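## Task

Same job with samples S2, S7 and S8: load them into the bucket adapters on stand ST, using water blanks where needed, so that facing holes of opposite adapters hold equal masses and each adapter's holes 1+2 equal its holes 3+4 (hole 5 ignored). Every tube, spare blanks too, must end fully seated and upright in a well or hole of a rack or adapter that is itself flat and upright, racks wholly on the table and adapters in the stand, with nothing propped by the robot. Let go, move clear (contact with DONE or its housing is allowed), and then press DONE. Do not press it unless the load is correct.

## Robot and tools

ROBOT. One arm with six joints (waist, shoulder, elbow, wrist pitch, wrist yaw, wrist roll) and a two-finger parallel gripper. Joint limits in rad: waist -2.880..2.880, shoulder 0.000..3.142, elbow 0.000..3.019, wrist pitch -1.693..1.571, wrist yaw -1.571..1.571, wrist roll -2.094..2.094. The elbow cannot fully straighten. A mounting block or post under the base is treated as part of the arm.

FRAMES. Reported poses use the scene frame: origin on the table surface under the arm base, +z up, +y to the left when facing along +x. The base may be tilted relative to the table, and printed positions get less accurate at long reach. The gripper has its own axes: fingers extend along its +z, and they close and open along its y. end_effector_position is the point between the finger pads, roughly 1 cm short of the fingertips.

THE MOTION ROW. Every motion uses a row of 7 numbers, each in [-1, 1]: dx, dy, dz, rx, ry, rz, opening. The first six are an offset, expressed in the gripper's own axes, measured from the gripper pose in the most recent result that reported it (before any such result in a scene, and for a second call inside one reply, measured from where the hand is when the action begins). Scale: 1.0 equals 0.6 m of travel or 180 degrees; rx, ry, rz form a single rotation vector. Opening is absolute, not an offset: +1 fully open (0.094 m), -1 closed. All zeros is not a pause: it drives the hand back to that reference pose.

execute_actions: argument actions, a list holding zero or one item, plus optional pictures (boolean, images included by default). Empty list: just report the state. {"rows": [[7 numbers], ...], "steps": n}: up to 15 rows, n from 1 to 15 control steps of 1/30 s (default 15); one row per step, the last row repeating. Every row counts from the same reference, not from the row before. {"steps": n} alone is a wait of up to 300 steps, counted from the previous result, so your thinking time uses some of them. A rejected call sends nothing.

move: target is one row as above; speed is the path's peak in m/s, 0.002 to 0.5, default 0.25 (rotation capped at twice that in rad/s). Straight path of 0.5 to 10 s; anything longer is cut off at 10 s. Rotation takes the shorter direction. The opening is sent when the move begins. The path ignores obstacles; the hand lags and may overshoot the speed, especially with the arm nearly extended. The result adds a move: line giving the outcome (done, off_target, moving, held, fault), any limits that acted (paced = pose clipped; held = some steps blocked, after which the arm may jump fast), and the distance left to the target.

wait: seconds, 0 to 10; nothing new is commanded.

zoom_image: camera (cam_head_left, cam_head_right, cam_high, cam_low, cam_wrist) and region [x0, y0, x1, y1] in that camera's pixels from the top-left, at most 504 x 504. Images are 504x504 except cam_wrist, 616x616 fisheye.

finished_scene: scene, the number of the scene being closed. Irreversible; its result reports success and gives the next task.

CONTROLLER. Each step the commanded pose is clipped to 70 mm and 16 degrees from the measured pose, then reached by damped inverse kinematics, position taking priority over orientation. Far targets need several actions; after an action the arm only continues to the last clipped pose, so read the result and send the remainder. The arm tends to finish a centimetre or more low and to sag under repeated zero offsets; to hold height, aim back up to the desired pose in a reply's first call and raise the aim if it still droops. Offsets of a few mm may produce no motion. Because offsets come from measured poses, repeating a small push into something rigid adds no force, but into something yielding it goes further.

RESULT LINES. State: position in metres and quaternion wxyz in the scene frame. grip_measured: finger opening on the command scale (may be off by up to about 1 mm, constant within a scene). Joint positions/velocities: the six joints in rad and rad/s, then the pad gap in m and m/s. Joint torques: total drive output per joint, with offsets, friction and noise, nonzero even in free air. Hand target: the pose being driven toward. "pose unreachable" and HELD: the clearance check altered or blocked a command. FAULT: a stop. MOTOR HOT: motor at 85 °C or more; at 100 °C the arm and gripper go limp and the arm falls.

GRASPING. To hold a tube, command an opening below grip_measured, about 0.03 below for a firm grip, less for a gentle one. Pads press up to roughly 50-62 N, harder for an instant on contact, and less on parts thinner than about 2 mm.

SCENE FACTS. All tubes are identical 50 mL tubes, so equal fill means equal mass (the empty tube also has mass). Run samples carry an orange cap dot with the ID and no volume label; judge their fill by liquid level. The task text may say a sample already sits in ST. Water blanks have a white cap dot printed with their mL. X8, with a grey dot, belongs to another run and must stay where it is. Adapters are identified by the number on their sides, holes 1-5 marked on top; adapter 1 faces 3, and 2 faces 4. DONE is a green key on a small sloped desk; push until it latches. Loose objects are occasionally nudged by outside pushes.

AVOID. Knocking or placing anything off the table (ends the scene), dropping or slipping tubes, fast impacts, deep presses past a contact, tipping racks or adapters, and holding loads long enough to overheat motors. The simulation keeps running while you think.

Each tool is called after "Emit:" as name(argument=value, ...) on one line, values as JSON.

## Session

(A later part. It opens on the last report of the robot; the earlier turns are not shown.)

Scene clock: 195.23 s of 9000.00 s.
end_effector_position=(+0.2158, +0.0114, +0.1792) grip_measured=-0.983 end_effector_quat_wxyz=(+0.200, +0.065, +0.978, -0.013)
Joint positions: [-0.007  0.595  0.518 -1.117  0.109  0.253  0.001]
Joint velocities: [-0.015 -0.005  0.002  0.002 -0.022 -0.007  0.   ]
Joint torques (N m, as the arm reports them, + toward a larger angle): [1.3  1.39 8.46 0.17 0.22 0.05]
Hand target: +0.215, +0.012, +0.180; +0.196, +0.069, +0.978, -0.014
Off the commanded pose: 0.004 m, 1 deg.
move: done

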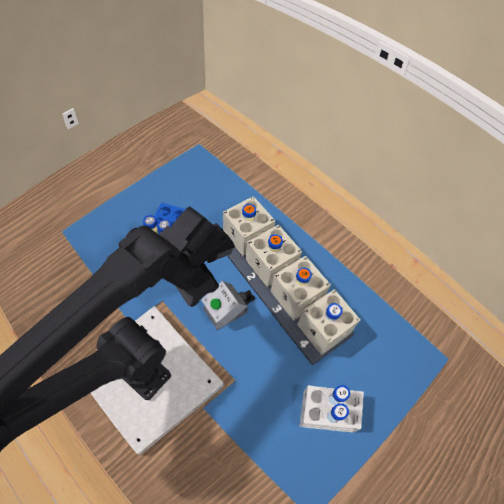

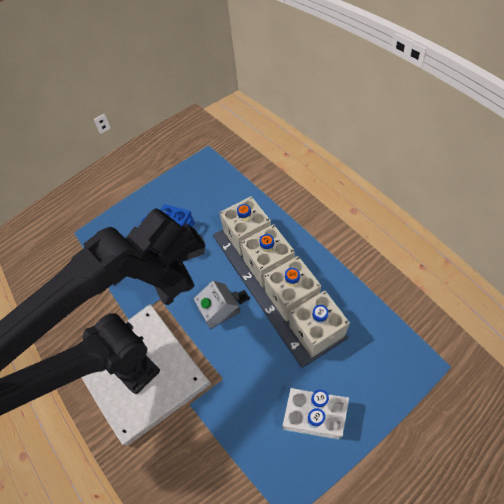

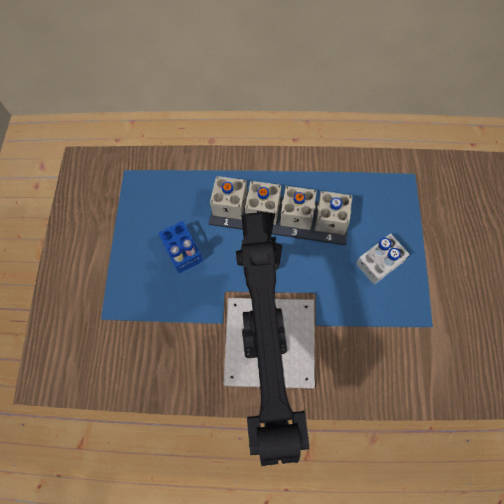

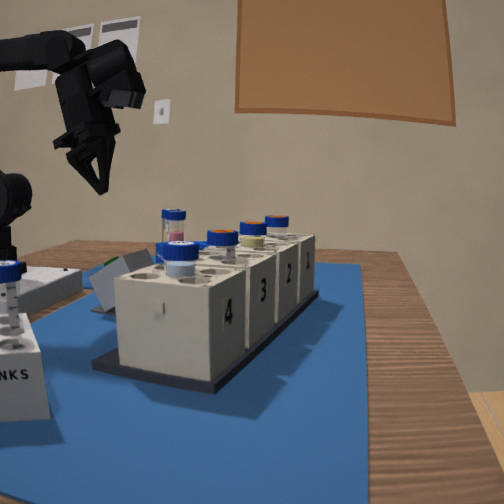

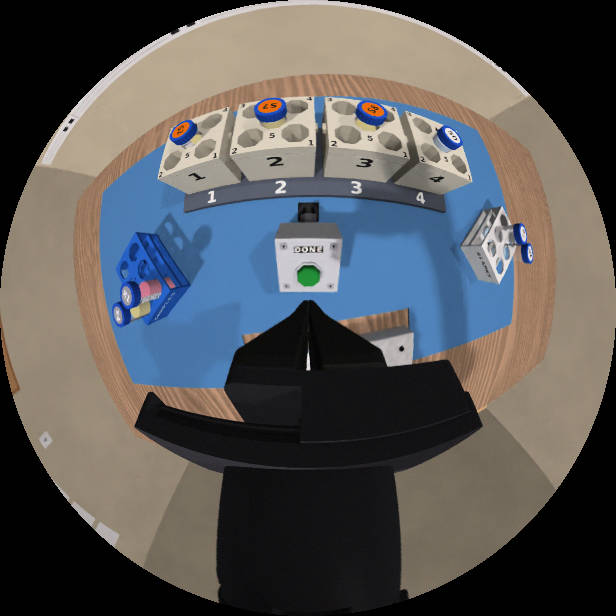

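Emit:
move(target=[0.048,0,0.12,0,0,0,-1], speed=0.08)

Scene clock: 198.60 s of 9000.00 s.
end_effector_position=(+0.2135, +0.0113, +0.0999) grip_measured=-0.983 end_effector_quat_wxyz=(+0.194, +0.066, +0.979, -0.014)
Joint positions: [-0.007  0.666  0.328 -0.868  0.109  0.256  0.001]
Joint velocities: [-0.015 -0.005 -0.012  0.012  0.051  0.037 -0.001]
Joint torques (N m, as the arm reports them, + toward a larger angle): [ 0.68  1.58  7.99  1.17  0.08 -0.1 ]
Hand target: +0.218, +0.011, +0.101; +0.200, +0.065, +0.978, -0.013
Off the commanded pose: 0.005 m, 1 deg.
move: done

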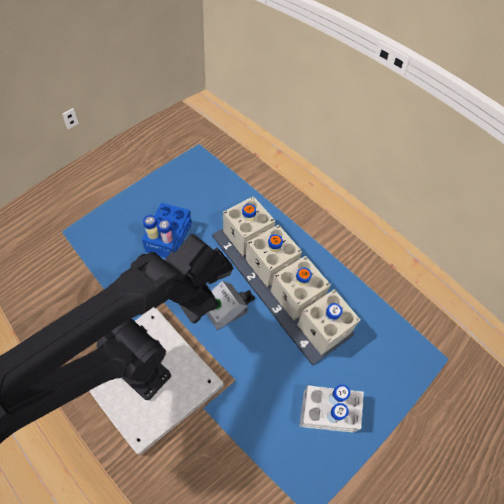

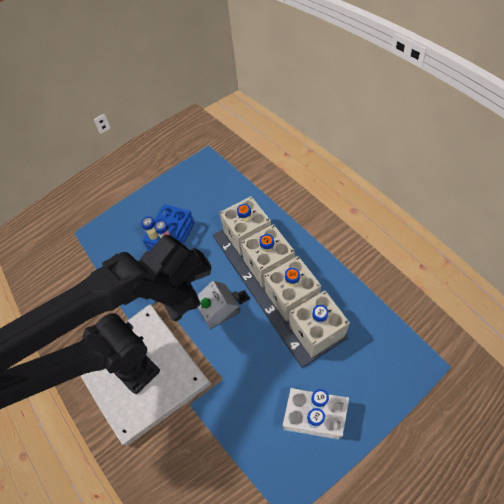

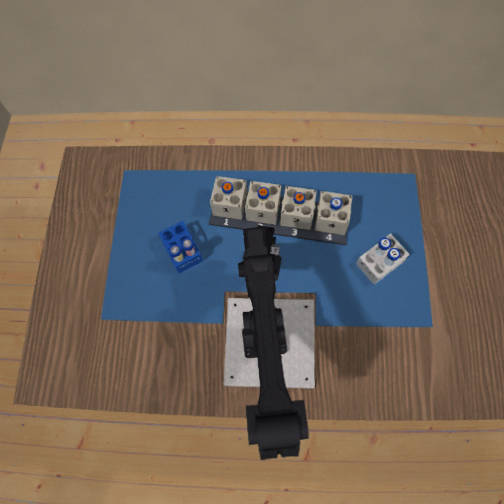

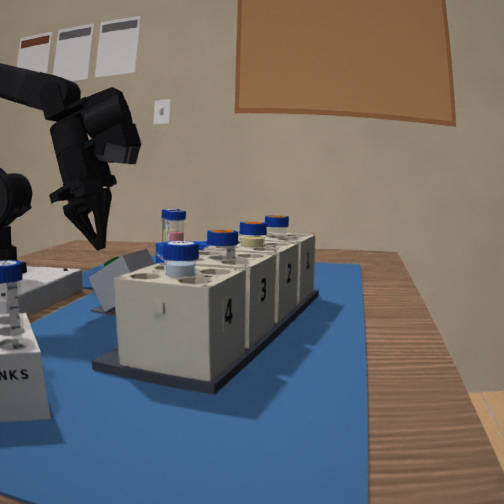

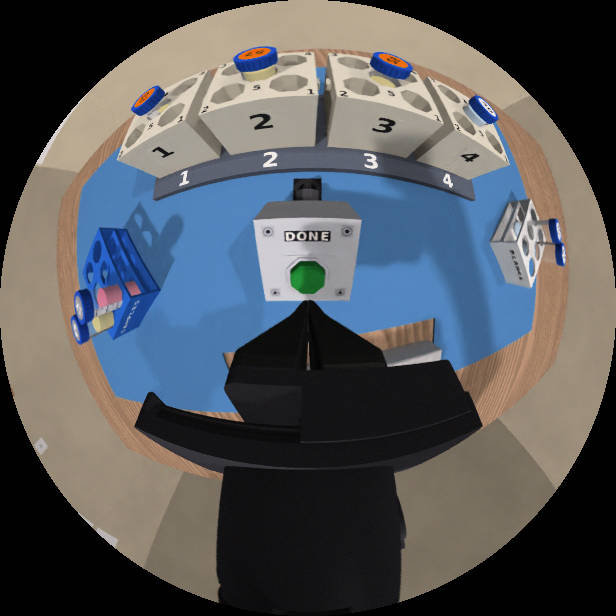

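Emit:
move(target=[-0.022,0,0.03,0,0,0,-1], speed=0.03)

Scene clock: 201.57 s of 9000.00 s.
end_effector_position=(+0.2281, +0.0090, +0.0877) grip_measured=-0.983 end_effector_quat_wxyz=(+0.190, +0.068, +0.979, -0.015)
Joint positions: [-0.032  0.77   0.328 -0.772  0.101  0.237  0.001]
Joint velocities: [ 0.005 -0.015 -0.007 -0.002 -0.037  0.007  0.   ]
Joint torques (N m, as the arm reports them, + toward a larger angle): [ 0.45  0.81  7.62  1.22  0.   -0.12]
Hand target: +0.232, +0.008, +0.088; +0.194, +0.066, +0.979, -0.014
Off the commanded pose: 0.004 m, 1 deg.
move: done

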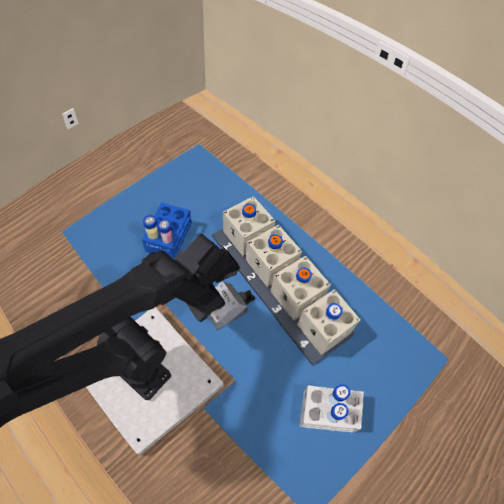

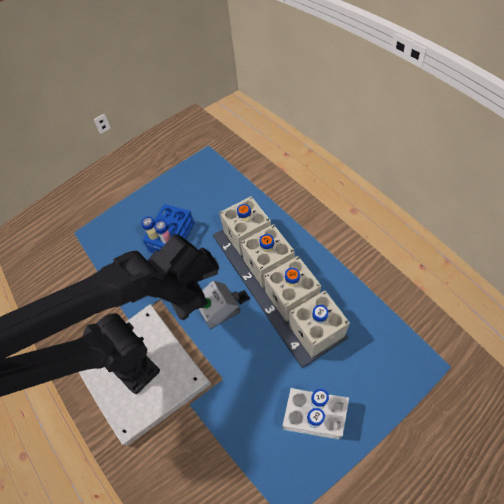

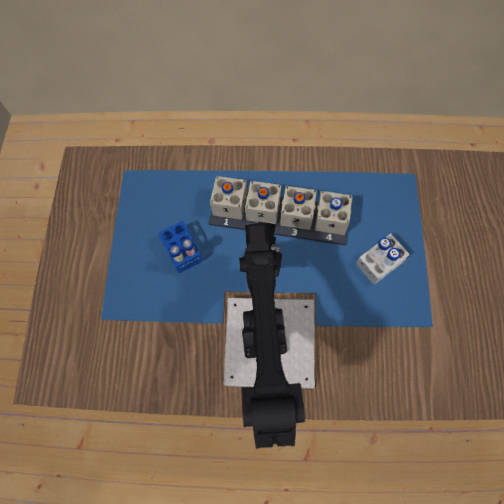

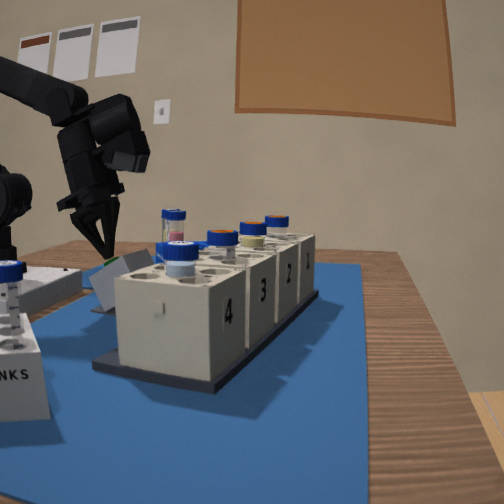

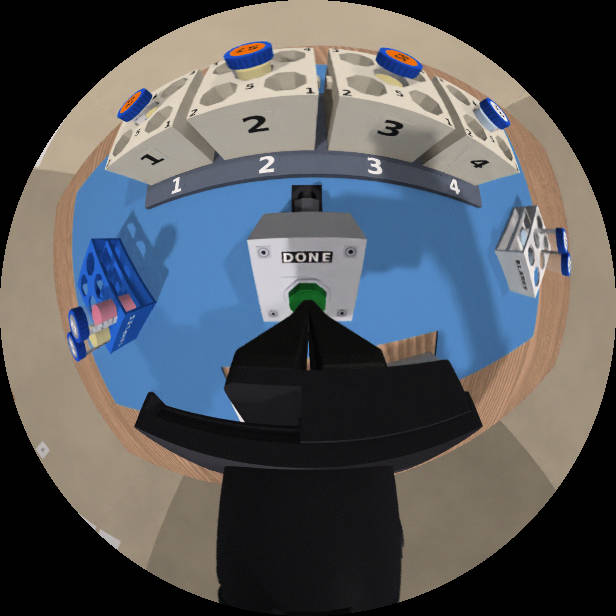

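Emit:
move(target=[-0.008,0,0.035,0,0,0,-1], speed=0.03)

Emit:
move(target=[0,0,-0.06,0,0,0,-1], speed=0.08)

Scene clock: 205.47 s of 9000.00 s.
end_effector_position=(+0.2305, +0.0089, +0.0808) grip_measured=-0.983 end_effector_quat_wxyz=(+0.187, +0.068, +0.980, -0.015)
Joint positions: [-0.035  0.802  0.321 -0.737  0.1    0.235  0.001]
Joint velocities: [-0.015  0.005  0.002  0.007 -0.022 -0.066  0.   ]
Joint torques (N m, as the arm reports them, + toward a larger angle): no reading
After step 90, 0.47 s passed at rest.
move: unfinished (the scene ended)
The task's run has ended: the event that ends the task has happened.

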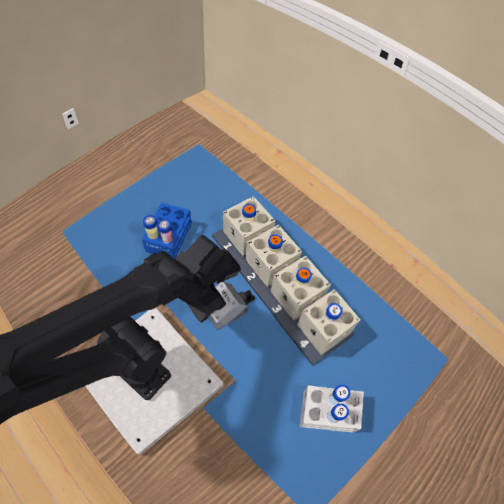

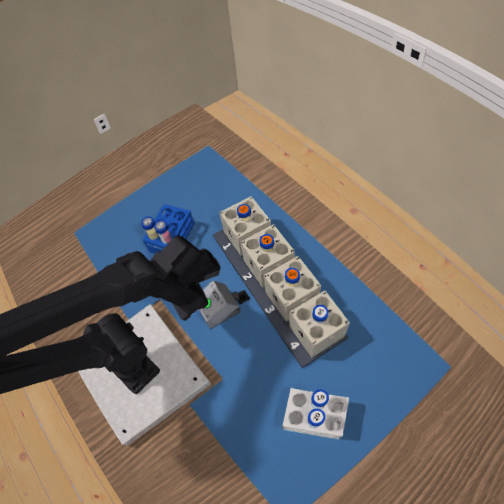

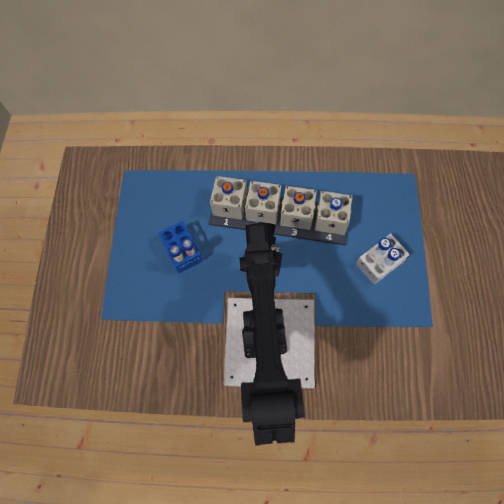

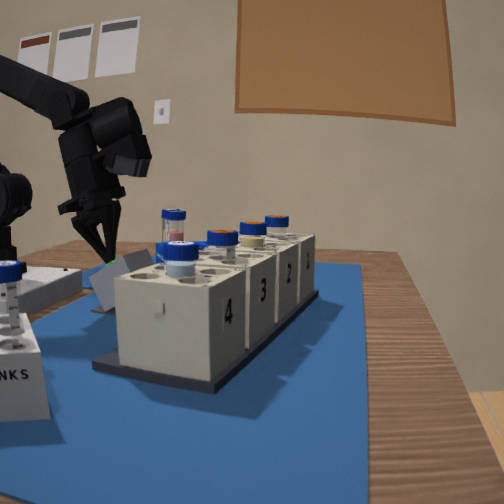

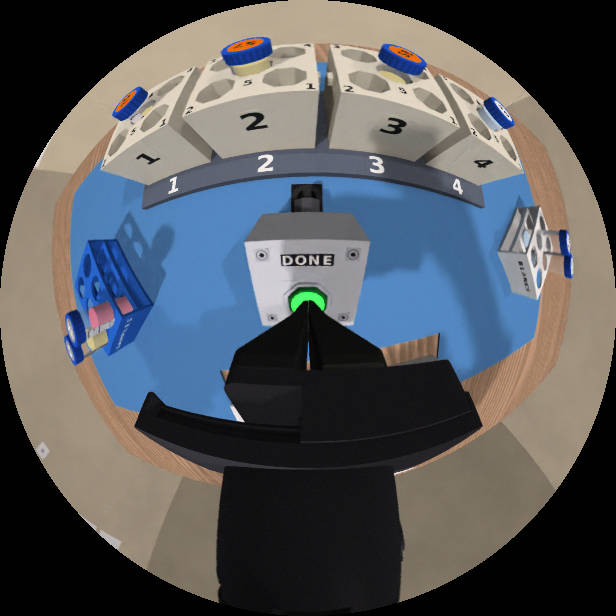

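The task's run has ended: the event that ends the task has happened. Episode already finished.

Emit:
finished_scene(scene=2)

The scene is finished: the task was done.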